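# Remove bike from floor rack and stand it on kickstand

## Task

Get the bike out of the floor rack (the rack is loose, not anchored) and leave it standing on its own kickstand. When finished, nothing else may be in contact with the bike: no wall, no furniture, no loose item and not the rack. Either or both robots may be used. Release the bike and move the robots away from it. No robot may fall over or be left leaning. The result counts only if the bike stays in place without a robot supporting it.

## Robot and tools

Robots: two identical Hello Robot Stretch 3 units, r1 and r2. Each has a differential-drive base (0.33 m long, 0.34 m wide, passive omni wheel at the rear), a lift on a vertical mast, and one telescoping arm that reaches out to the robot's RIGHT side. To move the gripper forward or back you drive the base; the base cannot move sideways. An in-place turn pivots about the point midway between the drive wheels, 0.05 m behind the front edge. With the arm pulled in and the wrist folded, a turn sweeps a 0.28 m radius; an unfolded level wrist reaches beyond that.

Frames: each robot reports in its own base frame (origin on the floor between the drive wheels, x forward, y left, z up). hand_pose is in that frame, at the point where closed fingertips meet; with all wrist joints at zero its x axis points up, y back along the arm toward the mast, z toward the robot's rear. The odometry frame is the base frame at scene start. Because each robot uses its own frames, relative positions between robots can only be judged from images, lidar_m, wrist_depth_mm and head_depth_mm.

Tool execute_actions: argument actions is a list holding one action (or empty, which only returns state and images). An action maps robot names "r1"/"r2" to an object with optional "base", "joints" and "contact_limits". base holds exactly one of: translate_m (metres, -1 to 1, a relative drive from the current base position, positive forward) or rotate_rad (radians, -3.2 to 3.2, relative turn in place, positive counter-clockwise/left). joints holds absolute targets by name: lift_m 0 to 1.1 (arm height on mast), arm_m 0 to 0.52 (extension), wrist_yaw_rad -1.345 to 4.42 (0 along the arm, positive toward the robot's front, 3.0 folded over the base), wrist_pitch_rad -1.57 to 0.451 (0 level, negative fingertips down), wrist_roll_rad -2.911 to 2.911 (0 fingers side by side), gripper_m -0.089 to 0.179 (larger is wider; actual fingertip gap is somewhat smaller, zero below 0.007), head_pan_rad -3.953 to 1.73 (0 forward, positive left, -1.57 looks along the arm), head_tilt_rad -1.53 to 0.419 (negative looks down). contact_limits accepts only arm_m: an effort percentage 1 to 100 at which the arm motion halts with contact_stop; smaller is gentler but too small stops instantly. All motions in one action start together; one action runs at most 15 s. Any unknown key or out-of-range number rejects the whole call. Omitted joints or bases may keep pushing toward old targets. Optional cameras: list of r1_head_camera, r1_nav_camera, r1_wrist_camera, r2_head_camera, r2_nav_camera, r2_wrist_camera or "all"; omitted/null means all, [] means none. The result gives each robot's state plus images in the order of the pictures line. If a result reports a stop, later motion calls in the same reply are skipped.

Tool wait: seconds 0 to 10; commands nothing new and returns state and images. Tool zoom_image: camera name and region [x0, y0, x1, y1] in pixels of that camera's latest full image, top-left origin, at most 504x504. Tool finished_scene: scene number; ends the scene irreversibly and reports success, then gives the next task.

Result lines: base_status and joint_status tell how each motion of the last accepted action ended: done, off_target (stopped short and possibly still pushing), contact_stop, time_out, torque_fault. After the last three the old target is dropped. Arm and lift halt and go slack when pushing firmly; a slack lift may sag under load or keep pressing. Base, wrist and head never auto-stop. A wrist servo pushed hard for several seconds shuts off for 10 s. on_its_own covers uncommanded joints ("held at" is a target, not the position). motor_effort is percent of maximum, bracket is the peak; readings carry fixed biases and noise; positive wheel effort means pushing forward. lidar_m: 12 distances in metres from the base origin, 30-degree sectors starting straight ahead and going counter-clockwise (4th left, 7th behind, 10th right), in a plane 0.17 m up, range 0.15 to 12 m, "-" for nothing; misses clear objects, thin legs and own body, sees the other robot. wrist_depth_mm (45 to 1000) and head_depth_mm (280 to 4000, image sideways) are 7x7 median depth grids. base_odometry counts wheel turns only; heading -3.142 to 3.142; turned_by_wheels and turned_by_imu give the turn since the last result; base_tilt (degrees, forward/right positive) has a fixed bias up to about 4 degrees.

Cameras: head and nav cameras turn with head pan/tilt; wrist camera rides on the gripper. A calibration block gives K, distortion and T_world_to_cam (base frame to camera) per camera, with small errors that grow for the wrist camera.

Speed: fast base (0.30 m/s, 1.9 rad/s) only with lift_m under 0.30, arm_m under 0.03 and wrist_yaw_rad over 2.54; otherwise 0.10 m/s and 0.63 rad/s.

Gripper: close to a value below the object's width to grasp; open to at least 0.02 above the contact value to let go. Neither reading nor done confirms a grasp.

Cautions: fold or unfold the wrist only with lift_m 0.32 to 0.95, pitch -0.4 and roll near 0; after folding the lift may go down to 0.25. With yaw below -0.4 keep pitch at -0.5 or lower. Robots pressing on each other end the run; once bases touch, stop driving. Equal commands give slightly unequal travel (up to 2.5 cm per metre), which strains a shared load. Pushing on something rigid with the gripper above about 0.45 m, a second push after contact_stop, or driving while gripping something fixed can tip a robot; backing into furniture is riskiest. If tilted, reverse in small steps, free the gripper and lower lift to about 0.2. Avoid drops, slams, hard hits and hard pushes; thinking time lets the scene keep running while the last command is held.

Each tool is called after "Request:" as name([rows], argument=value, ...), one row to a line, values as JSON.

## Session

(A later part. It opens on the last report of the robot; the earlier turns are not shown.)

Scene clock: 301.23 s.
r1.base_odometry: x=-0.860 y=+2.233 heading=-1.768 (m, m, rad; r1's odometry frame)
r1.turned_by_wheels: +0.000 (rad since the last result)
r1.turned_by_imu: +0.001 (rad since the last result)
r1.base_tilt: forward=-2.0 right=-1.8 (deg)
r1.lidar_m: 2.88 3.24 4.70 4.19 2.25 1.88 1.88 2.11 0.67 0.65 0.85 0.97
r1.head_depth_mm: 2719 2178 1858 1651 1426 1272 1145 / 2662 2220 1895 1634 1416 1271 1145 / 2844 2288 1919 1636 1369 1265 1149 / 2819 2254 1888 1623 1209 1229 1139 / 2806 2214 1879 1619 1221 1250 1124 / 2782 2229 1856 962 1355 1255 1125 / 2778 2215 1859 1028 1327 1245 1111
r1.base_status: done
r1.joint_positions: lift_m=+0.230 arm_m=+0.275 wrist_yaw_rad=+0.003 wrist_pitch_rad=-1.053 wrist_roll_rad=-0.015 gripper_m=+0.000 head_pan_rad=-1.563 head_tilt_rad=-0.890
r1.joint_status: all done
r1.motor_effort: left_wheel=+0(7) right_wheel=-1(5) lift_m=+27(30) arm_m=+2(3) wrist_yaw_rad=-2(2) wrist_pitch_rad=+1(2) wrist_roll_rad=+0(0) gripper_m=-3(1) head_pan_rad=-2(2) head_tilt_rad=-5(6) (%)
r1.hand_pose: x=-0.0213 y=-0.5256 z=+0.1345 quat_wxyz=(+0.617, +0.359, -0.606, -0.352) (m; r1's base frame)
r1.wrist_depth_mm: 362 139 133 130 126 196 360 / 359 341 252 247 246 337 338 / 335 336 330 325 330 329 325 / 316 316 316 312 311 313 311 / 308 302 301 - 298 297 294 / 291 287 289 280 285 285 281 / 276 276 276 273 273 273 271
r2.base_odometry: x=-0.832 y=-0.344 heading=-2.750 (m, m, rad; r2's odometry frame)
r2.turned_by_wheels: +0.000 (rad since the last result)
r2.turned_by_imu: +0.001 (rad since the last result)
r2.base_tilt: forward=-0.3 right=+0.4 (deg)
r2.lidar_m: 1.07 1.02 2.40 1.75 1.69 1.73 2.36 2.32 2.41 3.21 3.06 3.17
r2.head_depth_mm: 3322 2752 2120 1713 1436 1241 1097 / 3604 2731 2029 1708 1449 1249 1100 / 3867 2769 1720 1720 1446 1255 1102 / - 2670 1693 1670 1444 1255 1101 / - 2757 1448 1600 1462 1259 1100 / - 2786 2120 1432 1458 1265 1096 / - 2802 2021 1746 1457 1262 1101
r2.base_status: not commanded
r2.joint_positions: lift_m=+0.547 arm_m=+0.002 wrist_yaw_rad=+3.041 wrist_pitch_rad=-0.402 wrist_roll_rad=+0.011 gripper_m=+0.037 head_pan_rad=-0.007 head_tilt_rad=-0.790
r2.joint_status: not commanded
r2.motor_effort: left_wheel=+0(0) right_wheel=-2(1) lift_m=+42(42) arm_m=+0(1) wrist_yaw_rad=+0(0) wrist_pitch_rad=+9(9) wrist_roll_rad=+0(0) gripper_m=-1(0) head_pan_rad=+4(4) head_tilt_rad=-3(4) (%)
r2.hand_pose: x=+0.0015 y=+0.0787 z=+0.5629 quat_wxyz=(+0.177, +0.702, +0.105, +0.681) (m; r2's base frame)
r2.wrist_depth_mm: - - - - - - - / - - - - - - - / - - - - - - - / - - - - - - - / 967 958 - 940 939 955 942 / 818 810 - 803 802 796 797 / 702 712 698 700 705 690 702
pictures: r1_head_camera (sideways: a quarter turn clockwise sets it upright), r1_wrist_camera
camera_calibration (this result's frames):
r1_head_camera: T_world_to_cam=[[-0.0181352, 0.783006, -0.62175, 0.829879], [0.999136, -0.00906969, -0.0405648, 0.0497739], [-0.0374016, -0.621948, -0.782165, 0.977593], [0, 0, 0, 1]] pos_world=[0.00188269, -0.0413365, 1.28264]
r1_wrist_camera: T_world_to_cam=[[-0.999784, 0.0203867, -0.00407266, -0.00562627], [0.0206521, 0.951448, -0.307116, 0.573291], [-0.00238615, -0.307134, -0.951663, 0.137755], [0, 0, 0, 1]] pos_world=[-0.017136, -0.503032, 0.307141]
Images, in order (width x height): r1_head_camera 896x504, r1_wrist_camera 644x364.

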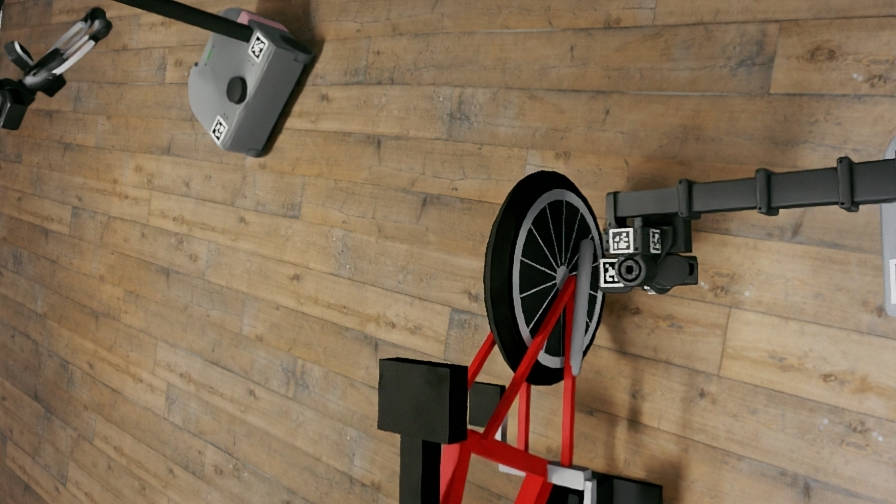

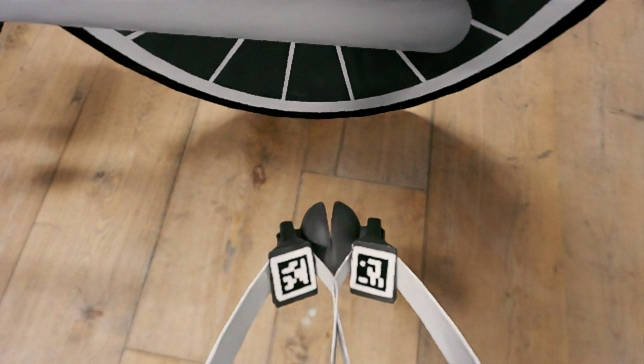

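Request:
execute_actions([
  {"r1":{"base":{"translate_m":-0.04},"joints":{"lift_m":0.26,"wrist_pitch_rad":-0.44,"arm_m":0.21}}},
], cameras=[])

Request:
execute_actions([
  {"r1":{"joints":{"arm_m":0.25}}},
], cameras=[])

Request:
execute_actions([
  {"r1":{"joints":{"lift_m":0.245,"wrist_pitch_rad":-0.85,"arm_m":0.285}}},
], cameras=["r1_wrist_camera"])

Scene clock: 318.97 s.
r1.base_odometry: x=-0.852 y=+2.272 heading=-1.768 (m, m, rad; r1's odometry frame)
r1.turned_by_wheels: +0.000 (rad since the last result)
r1.turned_by_imu: +0.001 (rad since the last result)
r1.base_tilt: forward=-1.9 right=-1.9 (deg)
r1.lidar_m: 2.92 3.28 4.73 4.06 2.20 1.84 1.83 2.05 1.68 0.65 0.68 0.97
r1.head_depth_mm: 2899 2232 1872 1642 1437 1275 1138 / 2664 2042 1866 1639 1426 1271 1133 / 2823 2277 1882 1624 1403 1271 1148 / 2869 2263 1896 1614 1208 1214 1143 / 2805 2234 1873 1599 1204 1262 1126 / 2789 2212 1859 1128 1333 1248 1126 / 2800 2213 1840 973 1358 1243 1126
r1.base_status: done
r1.joint_positions: lift_m=+0.260 arm_m=+0.210 wrist_yaw_rad=+0.002 wrist_pitch_rad=-0.464 wrist_roll_rad=-0.015 gripper_m=+0.000 head_pan_rad=-1.563 head_tilt_rad=-0.890
r1.joint_status: all done
r1.motor_effort: left_wheel=+0(6) right_wheel=+0(7) lift_m=+43(46) arm_m=-2(2) wrist_yaw_rad=-3(2) wrist_pitch_rad=+9(41) wrist_roll_rad=+0(0) gripper_m=-1(2) head_pan_rad=-2(3) head_tilt_rad=-6(5) (%)
r1.hand_pose: x=-0.0210 y=-0.5737 z=+0.2622 quat_wxyz=(+0.694, +0.165, -0.682, -0.161) (m; r1's base frame)
r1.wrist_depth_mm: - 183 178 177 184 - - / 206 198 198 194 194 892 933 / 249 212 221 218 216 654 717 / 337 251 242 247 244 545 578 / 265 255 241 - 280 482 483 / 443 434 342 358 406 425 421 / 396 392 389 377 378 373 367
r2.base_odometry: x=-0.832 y=-0.344 heading=-2.750 (m, m, rad; r2's odometry frame)
r2.turned_by_wheels: +0.000 (rad since the last result)
r2.turned_by_imu: +0.001 (rad since the last result)
r2.base_tilt: forward=-0.4 right=+0.5 (deg)
r2.lidar_m: 1.07 1.02 2.40 1.74 1.69 1.73 2.36 2.33 2.40 3.20 3.07 3.17
r2.head_depth_mm: 3291 2751 2085 1702 1445 1241 1091 / 3544 2722 2027 1725 1445 1244 1090 / 3925 2757 1712 1725 1440 1245 1100 / - 2635 1686 1678 1450 1258 1102 / - 2839 1451 1596 1452 1249 1103 / - 2818 2120 1431 1459 1251 1105 / - 2803 2012 1727 1462 1260 1108
r2.base_status: not commanded
r2.joint_positions: lift_m=+0.547 arm_m=+0.002 wrist_yaw_rad=+3.041 wrist_pitch_rad=-0.402 wrist_roll_rad=+0.011 gripper_m=+0.037 head_pan_rad=-0.007 head_tilt_rad=-0.790
r2.joint_status: not commanded
r2.motor_effort: left_wheel=+1(1) right_wheel=-1(2) lift_m=+42(42) arm_m=-1(0) wrist_yaw_rad=+1(0) wrist_pitch_rad=+9(9) wrist_roll_rad=+0(0) gripper_m=-1(1) head_pan_rad=+3(4) head_tilt_rad=-3(4) (%)
r2.hand_pose: x=+0.0015 y=+0.0787 z=+0.5629 quat_wxyz=(+0.177, +0.702, +0.105, +0.681) (m; r2's base frame)
r2.wrist_depth_mm: - - - - - - - / - - - - - - - / - - - - - - - / - - - - - - - / 964 950 - 967 939 928 928 / 803 797 - 810 801 795 790 / 703 704 691 707 704 685 697
pictures: none
No camera images: the call's "cameras" was empty. Leave "cameras" out to get every camera's image.

Scene clock: 320.33 s.
r1.base_odometry: x=-0.852 y=+2.272 heading=-1.768 (m, m, rad; r1's odometry frame)
r1.turned_by_wheels: +0.000 (rad since the last result)
r1.turned_by_imu: +0.000 (rad since the last result)
r1.base_tilt: forward=-1.9 right=-1.9 (deg)
r1.lidar_m: 2.92 3.28 4.73 4.11 2.20 1.84 1.83 2.06 1.68 0.65 0.68 0.97
r1.head_depth_mm: 2909 2247 1877 1650 1431 1269 1141 / 2648 2032 1861 1631 1438 1268 1140 / 2832 2284 1894 1623 1394 1256 1145 / 2838 2256 1886 1618 1202 1232 1141 / 2864 2240 1897 1604 1202 1253 1134 / 2829 2238 1873 1122 1329 1248 1129 / 2734 2230 1856 979 1357 1251 1118
r1.base_status: not commanded
r1.joint_positions: lift_m=+0.260 arm_m=+0.250 wrist_yaw_rad=+0.002 wrist_pitch_rad=-0.463 wrist_roll_rad=-0.015 gripper_m=+0.000 head_pan_rad=-1.563 head_tilt_rad=-0.890
r1.joint_status: all done
r1.motor_effort: left_wheel=+0(0) right_wheel=+0(0) lift_m=+43(43) arm_m=+3(1) wrist_yaw_rad=-3(3) wrist_pitch_rad=+9(10) wrist_roll_rad=+0(0) gripper_m=-2(2) head_pan_rad=-3(3) head_tilt_rad=-5(5) (%)
r1.hand_pose: x=-0.0210 y=-0.6131 z=+0.2623 quat_wxyz=(+0.694, +0.165, -0.682, -0.161) (m; r1's base frame)
r1.wrist_depth_mm: 184 147 143 144 150 - - / 167 158 157 157 156 849 945 / 176 176 176 174 173 182 712 / 172 191 198 196 194 201 575 / 251 232 217 - 225 235 480 / 224 215 215 200 263 413 418 / 394 385 329 321 361 371 369
r2.base_odometry: x=-0.832 y=-0.344 heading=-2.750 (m, m, rad; r2's odometry frame)
r2.turned_by_wheels: +0.000 (rad since the last result)
r2.turned_by_imu: +0.000 (rad since the last result)
r2.base_tilt: forward=-0.3 right=+0.5 (deg)
r2.lidar_m: 1.07 1.02 2.40 1.74 1.69 1.73 2.35 2.33 2.40 3.21 3.06 3.18
r2.head_depth_mm: 3275 2742 2087 1714 1449 1243 1092 / 3583 2759 2044 1712 1436 1243 1095 / 3917 2747 1725 1723 1454 1259 1096 / - 2673 1683 1664 1451 1246 1100 / - 2808 1440 1593 1457 1259 1100 / - 2786 2142 1434 1448 1259 1103 / - 2767 2079 1735 1464 1250 1110
r2.base_status: not commanded
r2.joint_positions: lift_m=+0.547 arm_m=+0.002 wrist_yaw_rad=+3.041 wrist_pitch_rad=-0.402 wrist_roll_rad=+0.011 gripper_m=+0.037 head_pan_rad=-0.007 head_tilt_rad=-0.790
r2.joint_status: not commanded
r2.motor_effort: left_wheel=+1(1) right_wheel=-2(1) lift_m=+41(41) arm_m=-1(0) wrist_yaw_rad=+1(1) wrist_pitch_rad=+9(9) wrist_roll_rad=+0(0) gripper_m=-1(1) head_pan_rad=+4(3) head_tilt_rad=-3(4) (%)
r2.hand_pose: x=+0.0015 y=+0.0787 z=+0.5629 quat_wxyz=(+0.177, +0.702, +0.105, +0.681) (m; r2's base frame)
r2.wrist_depth_mm: - - - - - - - / - - - - - - - / - - - - - - - / - - - - - - - / 969 956 - 942 975 966 937 / 822 804 - 818 797 797 808 / 702 705 690 709 711 690 699
pictures: none
No camera images: the call's "cameras" was empty. Leave "cameras" out to get every camera's image.

Scene clock: 323.70 s.
r1.base_odometry: x=-0.852 y=+2.272 heading=-1.767 (m, m, rad; r1's odometry frame)
r1.turned_by_wheels: +0.000 (rad since the last result)
r1.turned_by_imu: -0.002 (rad since the last result)
r1.base_tilt: forward=-2.0 right=-1.9 (deg)
r1.lidar_m: 2.92 3.28 4.73 4.11 2.20 1.84 1.84 2.06 1.68 0.64 0.68 0.96
r1.head_depth_mm: 2892 2198 1883 1625 1435 1270 1146 / 2687 2028 1874 1622 1421 1275 1135 / 2875 2252 1886 1619 1416 1265 1152 / 2819 2272 1866 1614 1156 1238 1142 / 2806 2248 1885 1617 1203 1261 1122 / 2807 2234 1880 1262 1331 1261 1125 / 2802 2201 1855 982 1327 1245 1119
r1.base_status: not commanded
r1.joint_positions: lift_m=+0.278 arm_m=+0.285 wrist_yaw_rad=+0.002 wrist_pitch_rad=-0.782 wrist_roll_rad=-0.015 gripper_m=+0.000 head_pan_rad=-1.563 head_tilt_rad=-0.890
r1.joint_status: lift_m contact_stop (moved +0.018 of -0.015); wrist_pitch_rad off_target (ended at -0.782, target -0.850); the others done
r1.on_its_own: lift_m is slack since a contact_stop, until your next command for it (your +0.245 is given up); wrist_pitch_rad is at rest, and its effort (-26) is outside its rest range (-20 to +32)
r1.motor_effort: left_wheel=+1(4) right_wheel=-1(1) lift_m=+34(39) arm_m=+3(9) wrist_yaw_rad=-1(3) wrist_pitch_rad=-26(63) wrist_roll_rad=+0(0) gripper_m=-3(4) head_pan_rad=-2(2) head_tilt_rad=-6(5) (%)
r1.hand_pose: x=-0.0213 y=-0.5943 z=+0.2191 quat_wxyz=(+0.659, +0.272, -0.648, -0.267) (m; r1's base frame)
r1.wrist_depth_mm: 126 126 126 125 125 125 601 / 149 149 147 147 146 146 530 / 145 165 178 176 175 176 477 / 210 205 203 222 222 414 429 / 305 199 194 - 301 394 392 / 381 375 369 357 363 360 360 / 345 342 344 336 335 331 331
r2.base_odometry: x=-0.832 y=-0.344 heading=-2.750 (m, m, rad; r2's odometry frame)
r2.turned_by_wheels: +0.000 (rad since the last result)
r2.turned_by_imu: +0.001 (rad since the last result)
r2.base_tilt: forward=-0.3 right=+0.5 (deg)
r2.lidar_m: 1.07 1.03 2.40 1.75 1.68 1.73 2.36 2.32 2.41 3.23 3.07 3.17
r2.head_depth_mm: 3366 2723 2129 1702 1435 1240 1091 / 3597 2730 2009 1722 1431 1246 1098 / 3931 2743 1739 1740 1435 1249 1100 / - 2698 1725 1683 1444 1252 1101 / - 2795 1418 1600 1449 1258 1102 / - 2775 2154 1440 1458 1256 1099 / - 2810 2102 1743 1458 1260 1106
r2.base_status: not commanded
r2.joint_positions: lift_m=+0.547 arm_m=+0.002 wrist_yaw_rad=+3.041 wrist_pitch_rad=-0.402 wrist_roll_rad=+0.011 gripper_m=+0.037 head_pan_rad=-0.007 head_tilt_rad=-0.790
r2.joint_status: not commanded
r2.motor_effort: left_wheel=+0(1) right_wheel=-1(2) lift_m=+41(41) arm_m=-1(0) wrist_yaw_rad=+0(0) wrist_pitch_rad=+9(9) wrist_roll_rad=+0(0) gripper_m=-1(1) head_pan_rad=+4(3) head_tilt_rad=-4(4) (%)
r2.hand_pose: x=+0.0015 y=+0.0787 z=+0.5629 quat_wxyz=(+0.177, +0.702, +0.105, +0.681) (m; r2's base frame)
r2.wrist_depth_mm: - - - - - - - / - - - - - - - / - - - - - - - / - - - - - - - / 948 955 - 941 959 961 943 / 818 817 - 811 798 812 781 / 707 702 704 710 705 701 702
pictures: r1_wrist_camera
camera_calibration (this result's frames):
r1_wrist_camera: T_world_to_cam=[[-0.999758, 0.0195383, -0.0100926, -0.00308304], [0.0218683, 0.834873, -0.550008, 0.64864], [-0.00232023, -0.550096, -0.835098, 0.0272763], [0, 0, 0, 1]] pos_world=[-0.0172037, -0.526467, 0.379505]
Images, in order (width x height): r1_wrist_camera 644x364.

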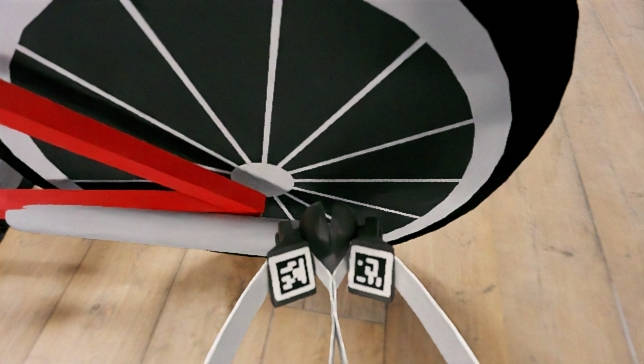

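Request:
execute_actions([
  {"r1":{"joints":{"lift_m":0.27,"wrist_pitch_rad":-1.05,"arm_m":0.31}}},
], cameras=["r1_wrist_camera","r1_head_camera"])

Scene clock: 330.33 s.
r1.base_odometry: x=-0.852 y=+2.272 heading=-1.767 (m, m, rad; r1's odometry frame)
r1.turned_by_wheels: +0.000 (rad since the last result)
r1.turned_by_imu: +0.012 (rad since the last result)
r1.base_tilt: forward=-1.9 right=-1.8 (deg)
r1.lidar_m: 2.92 3.31 4.71 4.05 2.19 1.84 1.83 2.07 1.68 0.55 0.68 0.97
r1.head_depth_mm: 2808 2118 1867 1646 1433 1269 1139 / 2662 2072 1861 1636 1430 1262 1134 / 2846 2256 1887 1623 1400 1256 1150 / 2798 2244 1887 1618 1150 1265 1142 / 2762 2201 1877 1612 1191 1250 1132 / 2785 2236 1857 1112 1329 1249 1126 / 2760 2242 1864 978 1349 1238 1122
r1.base_status: not commanded
r1.joint_positions: lift_m=+0.289 arm_m=+0.310 wrist_yaw_rad=+0.007 wrist_pitch_rad=-1.022 wrist_roll_rad=-0.015 gripper_m=+0.000 head_pan_rad=-1.563 head_tilt_rad=-0.890
r1.joint_status: lift_m contact_stop (moved +0.011 of -0.008); the others done
r1.on_its_own: lift_m is slack since a contact_stop, until your next command for it (your +0.270 is given up)
r1.motor_effort: left_wheel=+2(7) right_wheel=-4(11) lift_m=+33(32) arm_m=+3(10) wrist_yaw_rad=-6(13) wrist_pitch_rad=-11(36) wrist_roll_rad=+0(0) gripper_m=-2(4) head_pan_rad=-2(3) head_tilt_rad=-5(5) (%)
r1.hand_pose: x=-0.0208 y=-0.5678 z=+0.1969 quat_wxyz=(+0.623, +0.350, -0.611, -0.341) (m; r1's base frame)
r1.wrist_depth_mm: 134 139 138 136 136 135 140 / 181 144 172 171 169 167 419 / 188 188 184 228 224 237 398 / 382 187 290 338 377 374 378 / 371 363 360 - 363 359 354 / 349 352 346 341 345 342 341 / 334 333 332 326 325 326 323
r2.base_odometry: x=-0.832 y=-0.344 heading=-2.750 (m, m, rad; r2's odometry frame)
r2.turned_by_wheels: +0.000 (rad since the last result)
r2.turned_by_imu: +0.001 (rad since the last result)
r2.base_tilt: forward=-0.4 right=+0.4 (deg)
r2.lidar_m: 1.07 1.02 2.40 1.74 1.69 1.73 2.36 2.33 2.41 3.22 3.07 3.18
r2.head_depth_mm: 3322 2734 2094 1725 1433 1241 1095 / 3551 2727 2051 1714 1441 1250 1101 / 3916 2743 1731 1718 1437 1246 1103 / - 2622 1698 1682 1452 1243 1105 / - 2783 1417 1598 1452 1254 1105 / - 2796 2137 1433 1449 1253 1110 / - 2781 2005 1729 1465 1256 1106
r2.base_status: not commanded
r2.joint_positions: lift_m=+0.547 arm_m=+0.002 wrist_yaw_rad=+3.041 wrist_pitch_rad=-0.402 wrist_roll_rad=+0.011 gripper_m=+0.037 head_pan_rad=-0.007 head_tilt_rad=-0.790
r2.joint_status: not commanded
r2.motor_effort: left_wheel=+0(0) right_wheel=-2(1) lift_m=+42(41) arm_m=-1(0) wrist_yaw_rad=+0(0) wrist_pitch_rad=+9(9) wrist_roll_rad=+0(0) gripper_m=-1(1) head_pan_rad=+3(4) head_tilt_rad=-3(4) (%)
r2.hand_pose: x=+0.0015 y=+0.0787 z=+0.5629 quat_wxyz=(+0.177, +0.702, +0.105, +0.681) (m; r2's base frame)
r2.wrist_depth_mm: - - - - - - - / - - - - - - - / - - - - - - - / - - - - - - - / 933 950 - 946 978 939 941 / 816 813 - 819 810 796 804 / 709 703 696 710 700 695 699
pictures: r1_head_camera (sideways: a quarter turn clockwise sets it upright), r1_wrist_camera
camera_calibration (this result's frames):
r1_head_camera: T_world_to_cam=[[-0.0181168, 0.783008, -0.621747, 0.829875], [0.999136, -0.00909312, -0.0405649, 0.049774], [-0.0374163, -0.621945, -0.782167, 0.977596], [0, 0, 0, 1]] pos_world=[0.00188171, -0.0413364, 1.28263]
r1_wrist_camera: T_world_to_cam=[[-0.999854, 0.0163911, -0.00480903, -0.00617795], [0.0170533, 0.941483, -0.336629, 0.632627], [-0.000990119, -0.336662, -0.941625, 0.165523], [0, 0, 0, 1]] pos_world=[-0.0168015, -0.539781, 0.368792]
Images, in order (width x height): r1_head_camera 896x504, r1_wrist_camera 644x364.

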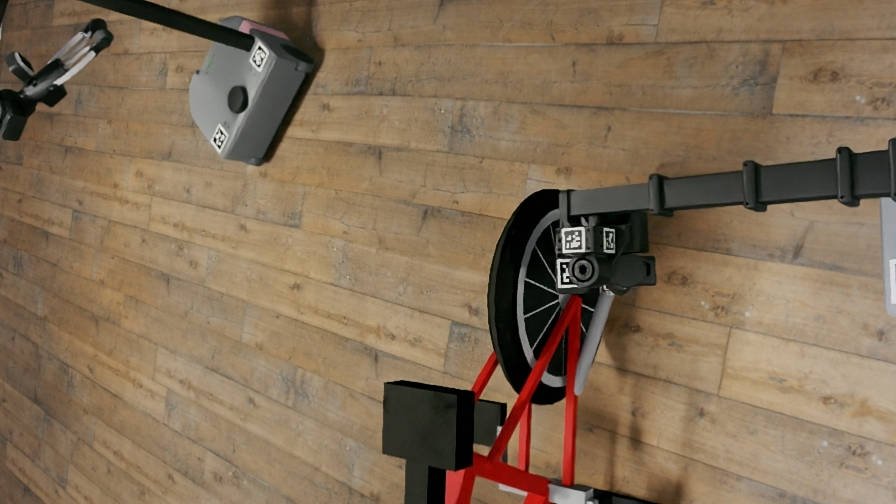

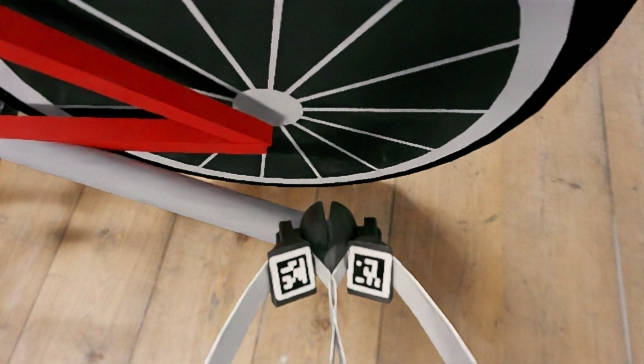

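Request:
execute_actions([
  {"r1":{"base":{"translate_m":0.02},"joints":{"lift_m":0.25}}},
], cameras=["r1_wrist_camera","r1_head_camera"])

Scene clock: 335.77 s.
r1.base_odometry: x=-0.856 y=+2.252 heading=-1.768 (m, m, rad; r1's odometry frame)
r1.turned_by_wheels: -0.001 (rad since the last result)
r1.turned_by_imu: +0.000 (rad since the last result)
r1.base_tilt: forward=-2.0 right=-1.8 (deg)
r1.lidar_m: 2.90 3.29 4.71 4.07 2.22 1.86 1.85 2.09 0.67 0.55 0.70 0.97
r1.head_depth_mm: 2813 2168 1868 1643 1432 1270 1137 / 2709 2189 1880 1625 1425 1263 1138 / 2834 2277 1902 1625 1379 1265 1152 / 2851 2278 1884 1611 1153 1254 1138 / 2818 2255 1866 1605 1192 1254 1129 / 2785 2249 1889 980 1336 1254 1124 / 2801 2223 1867 1012 1332 1244 1119
r1.base_status: done
r1.joint_positions: lift_m=+0.291 arm_m=+0.310 wrist_yaw_rad=-0.015 wrist_pitch_rad=-1.026 wrist_roll_rad=-0.015 gripper_m=+0.000 head_pan_rad=-1.563 head_tilt_rad=-0.890
r1.joint_status: lift_m contact_stop (moved +0.001 of -0.039)
r1.on_its_own: lift_m is slack since a contact_stop, until your next command for it (your +0.250 is given up); wrist_yaw_rad is at rest, and its effort (+15) is outside its rest range (-12 to +12)
r1.motor_effort: left_wheel=-10(14) right_wheel=+14(18) lift_m=+35(36) arm_m=+2(3) wrist_yaw_rad=+15(14) wrist_pitch_rad=-10(14) wrist_roll_rad=+0(0) gripper_m=-6(6) head_pan_rad=-2(3) head_tilt_rad=-5(6) (%)
r1.hand_pose: x=-0.0232 y=-0.5667 z=+0.1976 quat_wxyz=(+0.618, +0.345, -0.614, -0.349) (m; r1's base frame)
r1.wrist_depth_mm: 121 134 138 139 139 139 140 / 173 138 165 174 173 173 419 / 186 189 185 232 232 248 400 / 382 187 287 350 379 379 375 / 370 367 359 - 361 356 357 / 351 347 344 339 340 339 341 / 334 335 329 331 328 325 322
r2.base_odometry: x=-0.832 y=-0.344 heading=-2.750 (m, m, rad; r2's odometry frame)
r2.turned_by_wheels: +0.000 (rad since the last result)
r2.turned_by_imu: +0.001 (rad since the last result)
r2.base_tilt: forward=-0.4 right=+0.4 (deg)
r2.lidar_m: 1.07 1.03 2.40 1.75 1.69 1.73 2.36 2.33 2.41 3.22 3.06 3.17
r2.head_depth_mm: 3351 2732 2108 1707 1444 1240 1098 / 3511 2714 2056 1701 1432 1246 1096 / 3943 2757 1722 1722 1440 1249 1101 / - 2640 1718 1671 1451 1248 1096 / - 2745 1419 1610 1452 1250 1103 / - 2802 2148 1434 1453 1256 1103 / - 2768 1770 1744 1456 1255 1106
r2.base_status: not commanded
r2.joint_positions: lift_m=+0.547 arm_m=+0.002 wrist_yaw_rad=+3.041 wrist_pitch_rad=-0.402 wrist_roll_rad=+0.011 gripper_m=+0.037 head_pan_rad=-0.007 head_tilt_rad=-0.790
r2.joint_status: not commanded
r2.motor_effort: left_wheel=+1(1) right_wheel=-2(2) lift_m=+41(42) arm_m=-1(1) wrist_yaw_rad=+1(0) wrist_pitch_rad=+9(9) wrist_roll_rad=+0(0) gripper_m=-1(0) head_pan_rad=+4(4) head_tilt_rad=-4(4) (%)
r2.hand_pose: x=+0.0015 y=+0.0787 z=+0.5629 quat_wxyz=(+0.177, +0.702, +0.105, +0.681) (m; r2's base frame)
r2.wrist_depth_mm: - - - - - - - / - - - - - - - / - - - - - - - / - - - - - - - / 944 957 - 934 952 945 904 / 817 813 - 812 805 806 793 / 706 703 687 695 697 704 695
pictures: r1_head_camera (sideways: a quarter turn clockwise sets it upright), r1_wrist_camera
camera_calibration (this result's frames):
r1_head_camera: T_world_to_cam=[[-0.0181169, 0.783008, -0.621747, 0.829875], [0.999136, -0.00909301, -0.0405649, 0.049774], [-0.0374162, -0.621945, -0.782167, 0.977596], [0, 0, 0, 1]] pos_world=[0.00188171, -0.0413364, 1.28263]
r1_wrist_camera: T_world_to_cam=[[-0.999281, 0.0376297, -0.00468814, 0.00344565], [0.0370493, 0.942481, -0.3322, 0.63209], [-0.00808209, -0.332135, -0.943197, 0.169192], [0, 0, 0, 1]] pos_world=[-0.0186079, -0.539668, 0.369578]
Images, in order (width x height): r1_head_camera 896x504, r1_wrist_camera 644x364.

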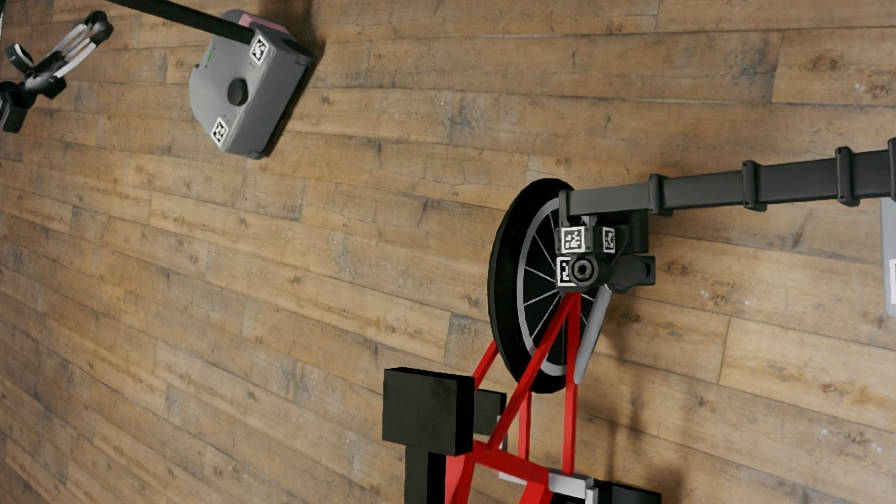

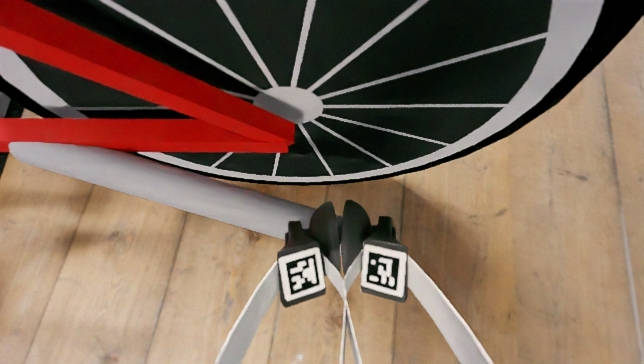

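Request:
execute_actions([
  {"r1":{"joints":{"lift_m":0.291,"wrist_pitch_rad":-1.25,"wrist_yaw_rad":0.1}}},
], cameras=["r1_wrist_camera","r1_head_camera"])

Scene clock: 343.00 s.
r1.base_odometry: x=-0.856 y=+2.252 heading=-1.767 (m, m, rad; r1's odometry frame)
r1.turned_by_wheels: +0.000 (rad since the last result)
r1.turned_by_imu: +0.001 (rad since the last result)
r1.base_tilt: forward=-1.9 right=-1.8 (deg)
r1.lidar_m: 2.90 3.27 4.72 4.06 2.21 1.86 1.86 2.09 0.67 0.65 0.87 0.98
r1.head_depth_mm: 2817 2270 1879 1640 1449 1270 1137 / 2655 2223 1886 1629 1421 1263 1137 / 2836 2262 1893 1620 1368 1260 1148 / 2810 2257 1877 1604 1165 1258 1135 / 2815 2239 1854 1613 1207 1255 1127 / 2814 2235 1888 979 1357 1248 1125 / 2796 2228 1874 1025 1326 1243 1123
r1.base_status: not commanded
r1.joint_positions: lift_m=+0.291 arm_m=+0.310 wrist_yaw_rad=+0.097 wrist_pitch_rad=-1.248 wrist_roll_rad=-0.015 gripper_m=+0.000 head_pan_rad=-1.563 head_tilt_rad=-0.890
r1.joint_status: all done
r1.motor_effort: left_wheel=+0(10) right_wheel=+0(14) lift_m=+35(36) arm_m=+2(3) wrist_yaw_rad=+4(16) wrist_pitch_rad=-1(18) wrist_roll_rad=+0(0) gripper_m=-2(6) head_pan_rad=-3(3) head_tilt_rad=-5(5) (%)
r1.hand_pose: x=-0.0160 y=-0.5129 z=+0.1791 quat_wxyz=(+0.597, +0.443, -0.548, -0.382) (m; r1's base frame)
r1.wrist_depth_mm: 362 165 155 154 193 200 358 / 361 359 359 304 279 359 357 / 359 359 357 355 353 352 352 / 352 349 348 349 349 344 342 / 343 346 345 - 341 339 340 / 339 339 335 336 337 334 332 / 337 333 332 331 332 334 333
r2.base_odometry: x=-0.832 y=-0.344 heading=-2.750 (m, m, rad; r2's odometry frame)
r2.turned_by_wheels: +0.000 (rad since the last result)
r2.turned_by_imu: +0.001 (rad since the last result)
r2.base_tilt: forward=-0.3 right=+0.4 (deg)
r2.lidar_m: 1.07 1.02 2.40 1.74 1.68 1.73 2.35 2.33 2.41 3.21 3.06 3.17
r2.head_depth_mm: 3255 2743 2106 1704 1438 1242 1092 / 3606 2742 2059 1717 1441 1246 1097 / 3856 2729 1718 1711 1435 1251 1094 / - 2627 1700 1668 1443 1241 1100 / - 2776 1447 1600 1440 1254 1098 / - 2769 2133 1431 1453 1252 1105 / - 2833 1772 1736 1466 1257 1108
r2.base_status: not commanded
r2.joint_positions: lift_m=+0.547 arm_m=+0.002 wrist_yaw_rad=+3.041 wrist_pitch_rad=-0.402 wrist_roll_rad=+0.011 gripper_m=+0.037 head_pan_rad=-0.007 head_tilt_rad=-0.790
r2.joint_status: not commanded
r2.motor_effort: left_wheel=+0(0) right_wheel=-2(1) lift_m=+42(41) arm_m=-1(0) wrist_yaw_rad=+0(0) wrist_pitch_rad=+9(9) wrist_roll_rad=+0(0) gripper_m=-1(1) head_pan_rad=+3(4) head_tilt_rad=-4(4) (%)
r2.hand_pose: x=+0.0015 y=+0.0787 z=+0.5629 quat_wxyz=(+0.177, +0.702, +0.105, +0.681) (m; r2's base frame)
r2.wrist_depth_mm: - - - - - - - / - - - - - - - / - - - - - - - / - - - - - - - / 977 944 - 951 937 923 951 / 808 812 - 809 800 815 808 / 707 711 706 697 704 707 704
pictures: r1_head_camera (sideways: a quarter turn clockwise sets it upright), r1_wrist_camera
camera_calibration (this result's frames):
r1_head_camera: T_world_to_cam=[[-0.0180986, 0.783009, -0.621747, 0.829875], [0.999135, -0.00911635, -0.0405649, 0.049774], [-0.0374307, -0.621944, -0.782167, 0.977596], [0, 0, 0, 1]] pos_world=[0.00188075, -0.0413363, 1.28263]
r1_wrist_camera: T_world_to_cam=[[-0.997345, -0.072816, 0.000517256, -0.0489618], [-0.0723775, 0.99051, -0.116836, 0.559241], [0.0079952, -0.116564, -0.993151, 0.289472], [0, 0, 0, 1]] pos_world=[-0.0106697, -0.523757, 0.352854]
Images, in order (width x height): r1_head_camera 896x504, r1_wrist_camera 644x364.

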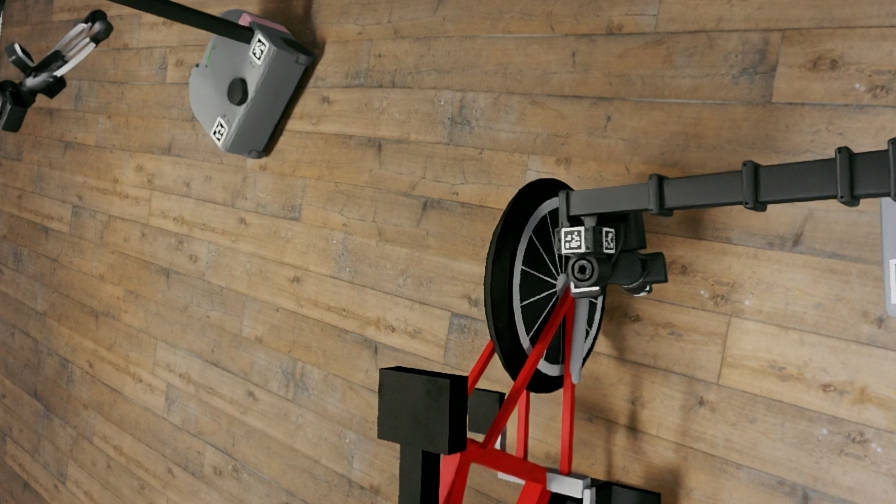

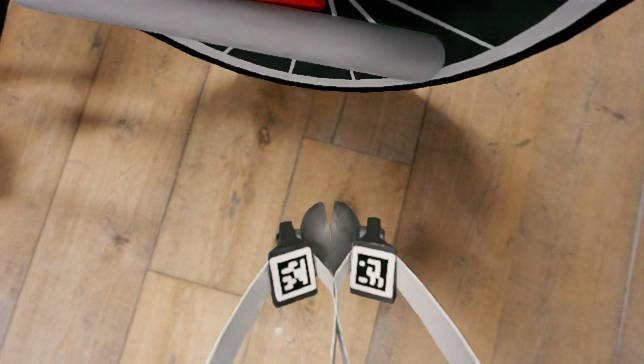

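Request:
execute_actions([
  {"r1":{"base":{"translate_m":-0.015},"joints":{"arm_m":0.2,"wrist_pitch_rad":-0.42,"wrist_yaw_rad":0}}},
], cameras=[])

Request:
execute_actions([
  {"r1":{"joints":{"arm_m":0.225,"lift_m":0.25}}},
], cameras=[])

Request:
execute_actions([
  {"r1":{"joints":{"lift_m":0.21,"wrist_pitch_rad":-0.8,"arm_m":0.25}}},
], cameras=["r1_wrist_camera","r1_head_camera"])

Scene clock: 366.63 s.
r1.base_odometry: x=-0.853 y=+2.267 heading=-1.767 (m, m, rad; r1's odometry frame)
r1.turned_by_wheels: +0.000 (rad since the last result)
r1.turned_by_imu: +0.001 (rad since the last result)
r1.base_tilt: forward=-1.9 right=-1.8 (deg)
r1.lidar_m: 2.92 3.28 4.72 4.02 2.20 1.85 1.85 2.08 1.69 0.65 0.68 0.98
r1.head_depth_mm: 2767 2139 1876 1645 1437 1273 1144 / 2687 2025 1873 1629 1427 1267 1131 / 2833 2274 1894 1614 1404 1268 1150 / 2817 2243 1878 1620 1204 1212 1133 / 2855 2259 1870 1612 1209 1256 1127 / 2782 2220 1875 985 1339 1254 1123 / 2719 2235 1867 1029 1350 1243 1119
r1.base_status: done
r1.joint_positions: lift_m=+0.291 arm_m=+0.200 wrist_yaw_rad=+0.003 wrist_pitch_rad=-0.444 wrist_roll_rad=-0.015 gripper_m=+0.000 head_pan_rad=-1.563 head_tilt_rad=-0.890
r1.joint_status: all done
r1.motor_effort: left_wheel=+0(8) right_wheel=+0(3) lift_m=+35(35) arm_m=-2(1) wrist_yaw_rad=-1(2) wrist_pitch_rad=+10(10) wrist_roll_rad=+0(0) gripper_m=-3(2) head_pan_rad=-3(2) head_tilt_rad=-6(6) (%)
r1.hand_pose: x=-0.0210 y=-0.5663 z=+0.2979 quat_wxyz=(+0.695, +0.158, -0.684, -0.154) (m; r1's base frame)
r1.wrist_depth_mm: - - 211 205 - - - / - 235 208 206 214 - - / 840 234 230 227 225 772 802 / 397 264 254 254 254 618 640 / 590 293 280 - 292 517 538 / 464 467 272 364 341 464 462 / 430 428 414 400 407 410 407
r2.base_odometry: x=-0.832 y=-0.344 heading=-2.750 (m, m, rad; r2's odometry frame)
r2.turned_by_wheels: +0.000 (rad since the last result)
r2.turned_by_imu: +0.001 (rad since the last result)
r2.base_tilt: forward=-0.4 right=+0.4 (deg)
r2.lidar_m: 1.07 1.02 2.40 1.74 1.69 1.73 2.35 2.33 2.40 3.22 3.06 3.18
r2.head_depth_mm: 3282 2727 2112 1715 1438 1249 1098 / 3639 2754 2047 1728 1442 1247 1098 / 3924 2740 1723 1719 1443 1247 1092 / - 2679 1694 1675 1445 1254 1106 / - 2792 1449 1585 1444 1253 1103 / - 2782 2130 1430 1454 1255 1104 / - 2786 1956 1720 1459 1257 1103
r2.base_status: not commanded
r2.joint_positions: lift_m=+0.547 arm_m=+0.002 wrist_yaw_rad=+3.041 wrist_pitch_rad=-0.402 wrist_roll_rad=+0.011 gripper_m=+0.037 head_pan_rad=-0.007 head_tilt_rad=-0.790
r2.joint_status: not commanded
r2.motor_effort: left_wheel=+0(1) right_wheel=-2(2) lift_m=+41(41) arm_m=-1(1) wrist_yaw_rad=+0(0) wrist_pitch_rad=+9(9) wrist_roll_rad=+0(0) gripper_m=+0(0) head_pan_rad=+4(4) head_tilt_rad=-4(4) (%)
r2.hand_pose: x=+0.0015 y=+0.0787 z=+0.5629 quat_wxyz=(+0.177, +0.702, +0.105, +0.681) (m; r2's base frame)
r2.wrist_depth_mm: - - - - - - - / - - - - - - - / - - - - - - - / - - - - - - - / 953 964 - 936 942 948 949 / 823 803 - 833 793 801 787 / 720 704 700 690 697 698 690
pictures: none
No camera images: the call's "cameras" was empty. Leave "cameras" out to get every camera's image.

Scene clock: 367.83 s.
r1.base_odometry: x=-0.853 y=+2.267 heading=-1.767 (m, m, rad; r1's odometry frame)
r1.turned_by_wheels: +0.000 (rad since the last result)
r1.turned_by_imu: +0.000 (rad since the last result)
r1.base_tilt: forward=-2.0 right=-1.8 (deg)
r1.lidar_m: 2.92 3.29 4.71 4.06 2.21 1.85 1.84 2.07 1.68 0.65 0.68 0.97
r1.head_depth_mm: 2807 2128 1864 1633 1436 1272 1145 / 2687 2012 1880 1623 1431 1270 1139 / 2854 2272 1896 1634 1392 1270 1160 / 2851 2274 1876 1615 1213 1216 1146 / 2798 2248 1877 1609 1204 1260 1121 / 2781 2246 1856 992 1323 1249 1128 / 2775 2209 1855 1024 1350 1238 1122
r1.base_status: not commanded
r1.joint_positions: lift_m=+0.250 arm_m=+0.225 wrist_yaw_rad=+0.003 wrist_pitch_rad=-0.443 wrist_roll_rad=-0.015 gripper_m=+0.000 head_pan_rad=-1.563 head_tilt_rad=-0.890
r1.joint_status: all done
r1.motor_effort: left_wheel=-1(1) right_wheel=+0(0) lift_m=+27(30) arm_m=+3(3) wrist_yaw_rad=-1(3) wrist_pitch_rad=+9(9) wrist_roll_rad=+0(0) gripper_m=-3(2) head_pan_rad=-2(3) head_tilt_rad=-6(6) (%)
r1.hand_pose: x=-0.0210 y=-0.5908 z=+0.2574 quat_wxyz=(+0.695, +0.158, -0.684, -0.154) (m; r1's base frame)
r1.wrist_depth_mm: - 171 165 165 165 - - / 193 184 182 180 179 192 936 / 217 197 201 202 199 202 732 / 317 226 222 223 222 227 591 / 248 251 229 - 254 277 484 / 437 419 223 320 296 417 413 / 390 388 370 360 369 371 363
r2.base_odometry: x=-0.832 y=-0.344 heading=-2.750 (m, m, rad; r2's odometry frame)
r2.turned_by_wheels: +0.000 (rad since the last result)
r2.turned_by_imu: +0.000 (rad since the last result)
r2.base_tilt: forward=-0.4 right=+0.4 (deg)
r2.lidar_m: 1.07 1.02 2.40 1.74 1.69 1.73 2.36 2.33 2.41 3.20 3.07 3.18
r2.head_depth_mm: 3276 2703 2080 1710 1442 1241 1089 / 3564 2732 2029 1713 1438 1255 1098 / 3898 2764 1721 1711 1449 1242 1092 / - 2648 1698 1683 1454 1249 1107 / - 2765 1451 1592 1434 1252 1101 / - 2782 2156 1435 1452 1256 1105 / - 2797 1792 1735 1453 1260 1111
r2.base_status: not commanded
r2.joint_positions: lift_m=+0.547 arm_m=+0.002 wrist_yaw_rad=+3.041 wrist_pitch_rad=-0.402 wrist_roll_rad=+0.011 gripper_m=+0.037 head_pan_rad=-0.007 head_tilt_rad=-0.790
r2.joint_status: not commanded
r2.motor_effort: left_wheel=+0(1) right_wheel=-1(2) lift_m=+42(42) arm_m=-1(0) wrist_yaw_rad=+1(0) wrist_pitch_rad=+9(9) wrist_roll_rad=+0(0) gripper_m=-1(1) head_pan_rad=+4(3) head_tilt_rad=-4(3) (%)
r2.hand_pose: x=+0.0015 y=+0.0787 z=+0.5629 quat_wxyz=(+0.177, +0.702, +0.105, +0.681) (m; r2's base frame)
r2.wrist_depth_mm: - - - - - - - / - - - - - - - / - - - - - - - / - - - - - - - / 944 952 - 950 984 938 941 / 804 813 - 801 799 790 803 / 695 699 700 708 700 701 690
pictures: none
No camera images: the call's "cameras" was empty. Leave "cameras" out to get every camera's image.

Scene clock: 369.00 s.
r1.base_odometry: x=-0.853 y=+2.267 heading=-1.767 (m, m, rad; r1's odometry frame)
r1.turned_by_wheels: +0.000 (rad since the last result)
r1.turned_by_imu: +0.000 (rad since the last result)
r1.base_tilt: forward=-1.9 right=-1.8 (deg)
r1.lidar_m: 2.91 3.31 4.72 4.06 2.20 1.84 1.85 2.08 1.68 0.65 0.68 0.98
r1.head_depth_mm: 2779 2113 1871 1646 1429 1263 1148 / 2665 2003 1863 1635 1428 1265 1135 / 2853 2268 1889 1646 1389 1264 1137 / 2834 2260 1872 1623 1206 1220 1138 / 2798 2241 1864 1601 1208 1248 1126 / 2768 2219 1864 989 1342 1246 1122 / 2744 2208 1850 1028 1345 1246 1123
r1.base_status: not commanded
r1.joint_positions: lift_m=+0.210 arm_m=+0.250 wrist_yaw_rad=+0.003 wrist_pitch_rad=-0.807 wrist_roll_rad=-0.015 gripper_m=+0.000 head_pan_rad=-1.563 head_tilt_rad=-0.890
r1.joint_status: all done
r1.motor_effort: left_wheel=-1(1) right_wheel=+0(0) lift_m=+27(28) arm_m=+2(4) wrist_yaw_rad=-2(2) wrist_pitch_rad=+3(9) wrist_roll_rad=+0(0) gripper_m=-2(2) head_pan_rad=-2(3) head_tilt_rad=-5(5) (%)
r1.hand_pose: x=-0.0212 y=-0.5545 z=+0.1473 quat_wxyz=(+0.656, +0.281, -0.645, -0.275) (m; r1's base frame)
r1.wrist_depth_mm: 170 169 158 172 171 170 455 / 158 155 150 147 194 199 424 / 398 251 246 242 240 371 377 / 363 361 315 311 343 344 342 / 330 328 326 - 320 315 314 / 304 300 298 290 292 290 288 / 278 278 274 274 269 268 266
r2.base_odometry: x=-0.832 y=-0.344 heading=-2.750 (m, m, rad; r2's odometry frame)
r2.turned_by_wheels: +0.000 (rad since the last result)
r2.turned_by_imu: +0.000 (rad since the last result)
r2.base_tilt: forward=-0.4 right=+0.4 (deg)
r2.lidar_m: 1.07 1.03 2.40 1.75 1.69 1.73 2.35 2.33 2.41 3.21 3.06 3.17
r2.head_depth_mm: 3305 2725 2109 1704 1445 1246 1091 / 3560 2744 2048 1718 1453 1247 1101 / 3929 2748 1722 1710 1452 1253 1093 / - 2655 1690 1693 1438 1250 1095 / - 2804 1455 1595 1455 1257 1099 / - 2807 2130 1427 1463 1258 1103 / - 2830 2149 1739 1449 1258 1119
r2.base_status: not commanded
r2.joint_positions: lift_m=+0.547 arm_m=+0.002 wrist_yaw_rad=+3.041 wrist_pitch_rad=-0.402 wrist_roll_rad=+0.011 gripper_m=+0.037 head_pan_rad=-0.007 head_tilt_rad=-0.790
r2.joint_status: not commanded
r2.motor_effort: left_wheel=+0(0) right_wheel=-2(2) lift_m=+41(41) arm_m=+0(1) wrist_yaw_rad=+1(0) wrist_pitch_rad=+9(9) wrist_roll_rad=+0(0) gripper_m=-1(1) head_pan_rad=+4(4) head_tilt_rad=-4(3) (%)
r2.hand_pose: x=+0.0015 y=+0.0787 z=+0.5629 quat_wxyz=(+0.177, +0.702, +0.105, +0.681) (m; r2's base frame)
r2.wrist_depth_mm: - - - - - - - / - - - - - - - / - - - - - - - / - - - - - - - / 925 983 - 947 974 931 935 / 821 808 - 818 795 794 782 / 707 703 699 704 697 704 695
pictures: r1_head_camera (sideways: a quarter turn clockwise sets it upright), r1_wrist_camera
camera_calibration (this result's frames):
r1_head_camera: T_world_to_cam=[[-0.0180984, 0.783009, -0.621747, 0.829875], [0.999135, -0.00911659, -0.0405649, 0.049774], [-0.0374309, -0.621944, -0.782167, 0.977596], [0, 0, 0, 1]] pos_world=[0.00188074, -0.0413363, 1.28263]
r1_wrist_camera: T_world_to_cam=[[-0.999777, 0.0188324, -0.00959083, -0.00490563], [0.021054, 0.848079, -0.529451, 0.580149], [-0.00183708, -0.529535, -0.848286, 0.00256748], [0, 0, 0, 1]] pos_world=[-0.0171143, -0.49056, 0.309291]
Images, in order (width x height): r1_head_camera 896x504, r1_wrist_camera 644x364.

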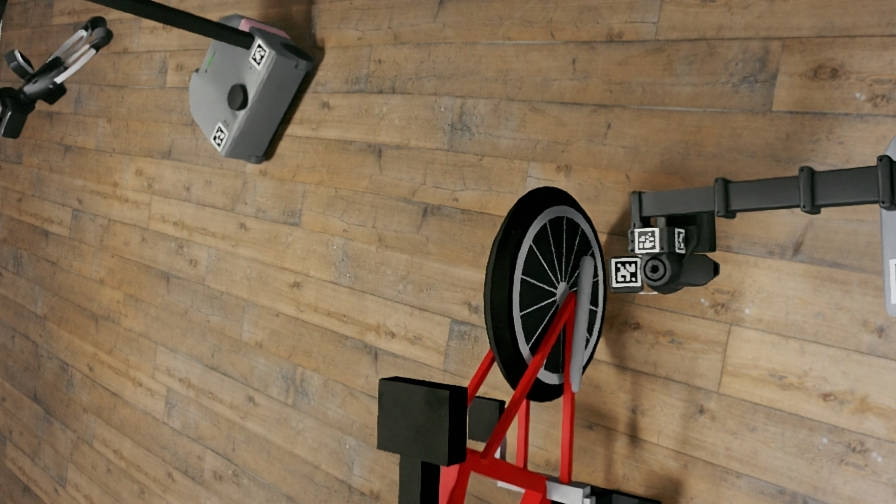

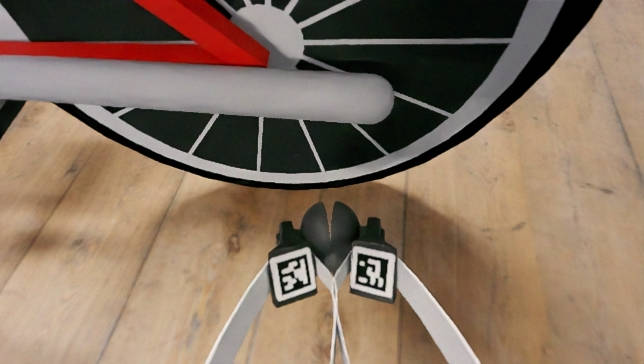

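Request:
execute_actions([
  {"r1":{"joints":{"arm_m":0.19,"lift_m":0.26,"wrist_pitch_rad":-0.41}}},
], cameras=[])

Request:
execute_actions([
  {"r1":{"base":{"translate_m":-0.01},"joints":{"arm_m":0.23}}},
], cameras=[])

Request:
execute_actions([
  {"r1":{"joints":{"lift_m":0.195}}},
], cameras=[])

Request:
execute_actions([
  {"r1":{"joints":{"lift_m":0.195,"wrist_pitch_rad":-0.85,"arm_m":0.24}}},
], cameras=["r1_wrist_camera","r1_head_camera"])

Scene clock: 390.03 s.
r1.base_odometry: x=-0.853 y=+2.267 heading=-1.767 (m, m, rad; r1's odometry frame)
r1.turned_by_wheels: +0.000 (rad since the last result)
r1.turned_by_imu: +0.001 (rad since the last result)
r1.base_tilt: forward=-2.0 right=-1.8 (deg)
r1.lidar_m: 2.91 3.31 4.71 4.06 2.20 1.85 1.84 2.08 1.68 0.64 0.68 0.97
r1.head_depth_mm: 2823 2125 1853 1624 1435 1269 1141 / 2679 2018 1877 1620 1425 1265 1134 / 2926 2296 1892 1627 1396 1283 1156 / 2825 2275 1882 1616 1209 - 1142 / 2766 2239 1853 1602 1197 1260 1130 / 2782 2250 1875 988 1326 1256 1130 / 2816 2244 1853 1012 1357 1243 1130
r1.base_status: not commanded
r1.joint_positions: lift_m=+0.260 arm_m=+0.190 wrist_yaw_rad=+0.002 wrist_pitch_rad=-0.434 wrist_roll_rad=-0.015 gripper_m=+0.000 head_pan_rad=-1.563 head_tilt_rad=-0.890
r1.joint_status: all done
r1.motor_effort: left_wheel=-1(1) right_wheel=+0(1) lift_m=+43(49) arm_m=-3(2) wrist_yaw_rad=-2(2) wrist_pitch_rad=+10(41) wrist_roll_rad=+0(0) gripper_m=+0(1) head_pan_rad=-2(2) head_tilt_rad=-5(5) (%)
r1.hand_pose: x=-0.0210 y=-0.5576 z=+0.2688 quat_wxyz=(+0.696, +0.154, -0.685, -0.151) (m; r1's base frame)
r1.wrist_depth_mm: - 206 190 189 196 - - / - 218 210 208 207 975 - / 383 225 236 233 228 259 768 / 627 269 252 264 258 571 610 / 487 267 256 - 293 487 502 / 447 458 355 374 417 438 427 / 401 398 393 393 385 379 374
r2.base_odometry: x=-0.832 y=-0.344 heading=-2.750 (m, m, rad; r2's odometry frame)
r2.turned_by_wheels: +0.000 (rad since the last result)
r2.turned_by_imu: +0.001 (rad since the last result)
r2.base_tilt: forward=-0.4 right=+0.4 (deg)
r2.lidar_m: 1.07 1.03 2.41 1.74 1.69 1.74 2.36 2.33 2.40 3.23 3.06 3.16
r2.head_depth_mm: 3244 2703 2094 1716 1439 1243 1096 / 3550 2797 2043 1705 1436 1240 1098 / 3908 2724 1729 1716 1446 1253 1099 / - 2647 1724 1673 1450 1249 1103 / - 2781 1413 1597 1449 1255 1097 / - 2822 2123 1443 1457 1254 1099 / - 2858 1936 1745 1456 1258 1109
r2.base_status: not commanded
r2.joint_positions: lift_m=+0.547 arm_m=+0.002 wrist_yaw_rad=+3.041 wrist_pitch_rad=-0.402 wrist_roll_rad=+0.011 gripper_m=+0.037 head_pan_rad=-0.007 head_tilt_rad=-0.790
r2.joint_status: not commanded
r2.motor_effort: left_wheel=+0(1) right_wheel=-2(1) lift_m=+41(42) arm_m=+0(1) wrist_yaw_rad=+0(0) wrist_pitch_rad=+9(9) wrist_roll_rad=+0(0) gripper_m=-1(0) head_pan_rad=+4(4) head_tilt_rad=-3(4) (%)
r2.hand_pose: x=+0.0015 y=+0.0787 z=+0.5629 quat_wxyz=(+0.177, +0.702, +0.105, +0.681) (m; r2's base frame)
r2.wrist_depth_mm: - - - - - - - / - - - - - - - / - - - - - - - / - - - - - - - / 948 951 - 955 961 935 932 / 824 797 - 796 823 810 806 / 703 711 714 702 701 702 687
pictures: none
No camera images: the call's "cameras" was empty. Leave "cameras" out to get every camera's image.

Scene clock: 391.40 s.
r1.base_odometry: x=-0.851 y=+2.277 heading=-1.768 (m, m, rad; r1's odometry frame)
r1.turned_by_wheels: +0.000 (rad since the last result)
r1.turned_by_imu: +0.000 (rad since the last result)
r1.base_tilt: forward=-2.0 right=-1.8 (deg)
r1.lidar_m: 2.93 3.30 4.73 4.05 2.18 1.83 1.83 2.07 1.68 0.64 0.68 0.97
r1.head_depth_mm: 2782 2127 1863 1634 1427 1271 1137 / 2697 2265 1877 1622 1433 1275 1138 / 2853 2272 1899 1623 1405 1267 1164 / 2838 2255 1885 1618 1205 1224 1144 / 2813 2262 1870 1597 1203 1255 1131 / 2784 2223 1874 1281 1332 1246 1124 / 2761 2233 1882 977 1354 1240 1128
r1.base_status: done
r1.joint_positions: lift_m=+0.260 arm_m=+0.230 wrist_yaw_rad=+0.002 wrist_pitch_rad=-0.434 wrist_roll_rad=-0.015 gripper_m=+0.000 head_pan_rad=-1.563 head_tilt_rad=-0.890
r1.joint_status: all done
r1.motor_effort: left_wheel=+0(7) right_wheel=+0(4) lift_m=+43(43) arm_m=+2(0) wrist_yaw_rad=-3(2) wrist_pitch_rad=+10(9) wrist_roll_rad=+0(0) gripper_m=-1(2) head_pan_rad=-2(3) head_tilt_rad=-5(6) (%)
r1.hand_pose: x=-0.0210 y=-0.5970 z=+0.2689 quat_wxyz=(+0.696, +0.154, -0.685, -0.151) (m; r1's base frame)
r1.wrist_depth_mm: - 163 157 157 167 - - / - 172 170 168 170 960 - / 188 191 189 185 185 202 748 / 230 205 214 211 208 218 607 / 512 251 230 - 234 263 505 / 334 230 224 210 279 423 437 / 402 400 363 341 368 385 376
r2.base_odometry: x=-0.832 y=-0.344 heading=-2.750 (m, m, rad; r2's odometry frame)
r2.turned_by_wheels: +0.000 (rad since the last result)
r2.turned_by_imu: +0.000 (rad since the last result)
r2.base_tilt: forward=-0.3 right=+0.4 (deg)
r2.lidar_m: 1.07 1.03 2.40 1.74 1.69 1.73 2.36 2.33 2.41 3.22 3.07 3.18
r2.head_depth_mm: 3329 2746 2108 1711 1442 1247 1095 / 3572 2763 2055 1699 1437 1247 1096 / 3891 2755 1738 1732 1449 1254 1104 / - 2676 1711 1663 1448 1251 1098 / - 2790 1413 1609 1459 1255 1096 / - 2824 2142 1444 1463 1255 1105 / - 2792 2024 1739 1464 1257 1106
r2.base_status: not commanded
r2.joint_positions: lift_m=+0.547 arm_m=+0.002 wrist_yaw_rad=+3.041 wrist_pitch_rad=-0.402 wrist_roll_rad=+0.011 gripper_m=+0.037 head_pan_rad=-0.007 head_tilt_rad=-0.790
r2.joint_status: not commanded
r2.motor_effort: left_wheel=+0(1) right_wheel=-1(2) lift_m=+41(41) arm_m=-1(0) wrist_yaw_rad=+0(0) wrist_pitch_rad=+9(9) wrist_roll_rad=+0(0) gripper_m=-1(0) head_pan_rad=+4(4) head_tilt_rad=-3(4) (%)
r2.hand_pose: x=+0.0015 y=+0.0787 z=+0.5629 quat_wxyz=(+0.177, +0.702, +0.105, +0.681) (m; r2's base frame)
r2.wrist_depth_mm: - - - - - - - / - - - - - - - / - - - - - - - / - - - - - - - / 963 982 - 940 965 947 940 / 814 822 - 823 801 804 808 / 708 709 686 694 698 691 702
pictures: none
No camera images: the call's "cameras" was empty. Leave "cameras" out to get every camera's image.

Scene clock: 392.80 s.
r1.base_odometry: x=-0.851 y=+2.277 heading=-1.767 (m, m, rad; r1's odometry frame)
r1.turned_by_wheels: +0.000 (rad since the last result)
r1.turned_by_imu: +0.000 (rad since the last result)
r1.base_tilt: forward=-2.0 right=-1.8 (deg)
r1.lidar_m: 2.93 3.28 4.74 4.03 2.19 1.84 1.83 2.06 1.68 0.64 0.68 0.98
r1.head_depth_mm: 2797 2131 1872 1660 1438 1275 1144 / 2704 2294 1874 1632 1428 1262 1136 / 2874 2272 1881 1627 1395 1269 1138 / 2820 2281 1890 1619 1208 1218 1140 / 2800 2245 1858 1629 1206 1257 1127 / 2757 2223 1862 1148 1335 1242 1116 / 2772 2226 1859 976 1354 1237 1120
r1.base_status: not commanded
r1.joint_positions: lift_m=+0.199 arm_m=+0.230 wrist_yaw_rad=+0.000 wrist_pitch_rad=-0.366 wrist_roll_rad=-0.015 gripper_m=+0.000 head_pan_rad=-1.563 head_tilt_rad=-0.890
r1.joint_status: lift_m contact_stop (moved -0.061 of -0.065)
r1.on_its_own: lift_m is slack since a contact_stop, until your next command for it
r1.motor_effort: left_wheel=+0(2) right_wheel=+0(2) lift_m=+35(40) arm_m=+2(2) wrist_yaw_rad=-1(2) wrist_pitch_rad=-18(20) wrist_roll_rad=+0(0) gripper_m=-1(1) head_pan_rad=-3(3) head_tilt_rad=-5(6) (%)
r1.hand_pose: x=-0.0214 y=-0.6053 z=+0.2231 quat_wxyz=(+0.701, +0.130, -0.690, -0.128) (m; r1's base frame)
r1.wrist_depth_mm: 158 157 154 153 153 164 - / 170 170 169 168 165 170 - / 163 183 187 184 182 183 732 / 212 199 202 203 201 203 563 / 210 208 198 - 223 235 462 / 416 270 185 274 255 387 392 / 365 349 310 303 329 340 336
r2.base_odometry: x=-0.832 y=-0.344 heading=-2.750 (m, m, rad; r2's odometry frame)
r2.turned_by_wheels: +0.000 (rad since the last result)
r2.turned_by_imu: +0.000 (rad since the last result)
r2.base_tilt: forward=-0.3 right=+0.4 (deg)
r2.lidar_m: 1.07 1.02 2.41 1.74 1.69 1.73 2.36 2.33 2.41 3.20 3.07 3.18
r2.head_depth_mm: 3262 2781 2108 1705 1432 1245 1091 / 3526 2769 2039 1713 1447 1246 1098 / 3868 2787 1726 1719 1457 1256 1096 / - 2658 1688 1683 1449 1245 1101 / - 2783 1414 1606 1447 1255 1102 / - 2812 2137 1432 1457 1247 1102 / - 2750 2164 1726 1457 1255 1102
r2.base_status: not commanded
r2.joint_positions: lift_m=+0.547 arm_m=+0.002 wrist_yaw_rad=+3.041 wrist_pitch_rad=-0.402 wrist_roll_rad=+0.011 gripper_m=+0.037 head_pan_rad=-0.007 head_tilt_rad=-0.790
r2.joint_status: not commanded
r2.motor_effort: left_wheel=+0(1) right_wheel=-2(2) lift_m=+42(41) arm_m=+0(1) wrist_yaw_rad=+1(1) wrist_pitch_rad=+9(9) wrist_roll_rad=+0(1) gripper_m=+0(1) head_pan_rad=+4(3) head_tilt_rad=-3(4) (%)
r2.hand_pose: x=+0.0015 y=+0.0787 z=+0.5629 quat_wxyz=(+0.177, +0.702, +0.105, +0.681) (m; r2's base frame)
r2.wrist_depth_mm: - - - - - - - / - - - - - - - / - - - - - - - / - - - - - - - / 970 962 - 973 966 929 939 / 803 822 - 823 796 808 819 / 711 716 697 717 700 694 694
pictures: none
No camera images: the call's "cameras" was empty. Leave "cameras" out to get every camera's image.

not run: a stop came earlier in this reply.


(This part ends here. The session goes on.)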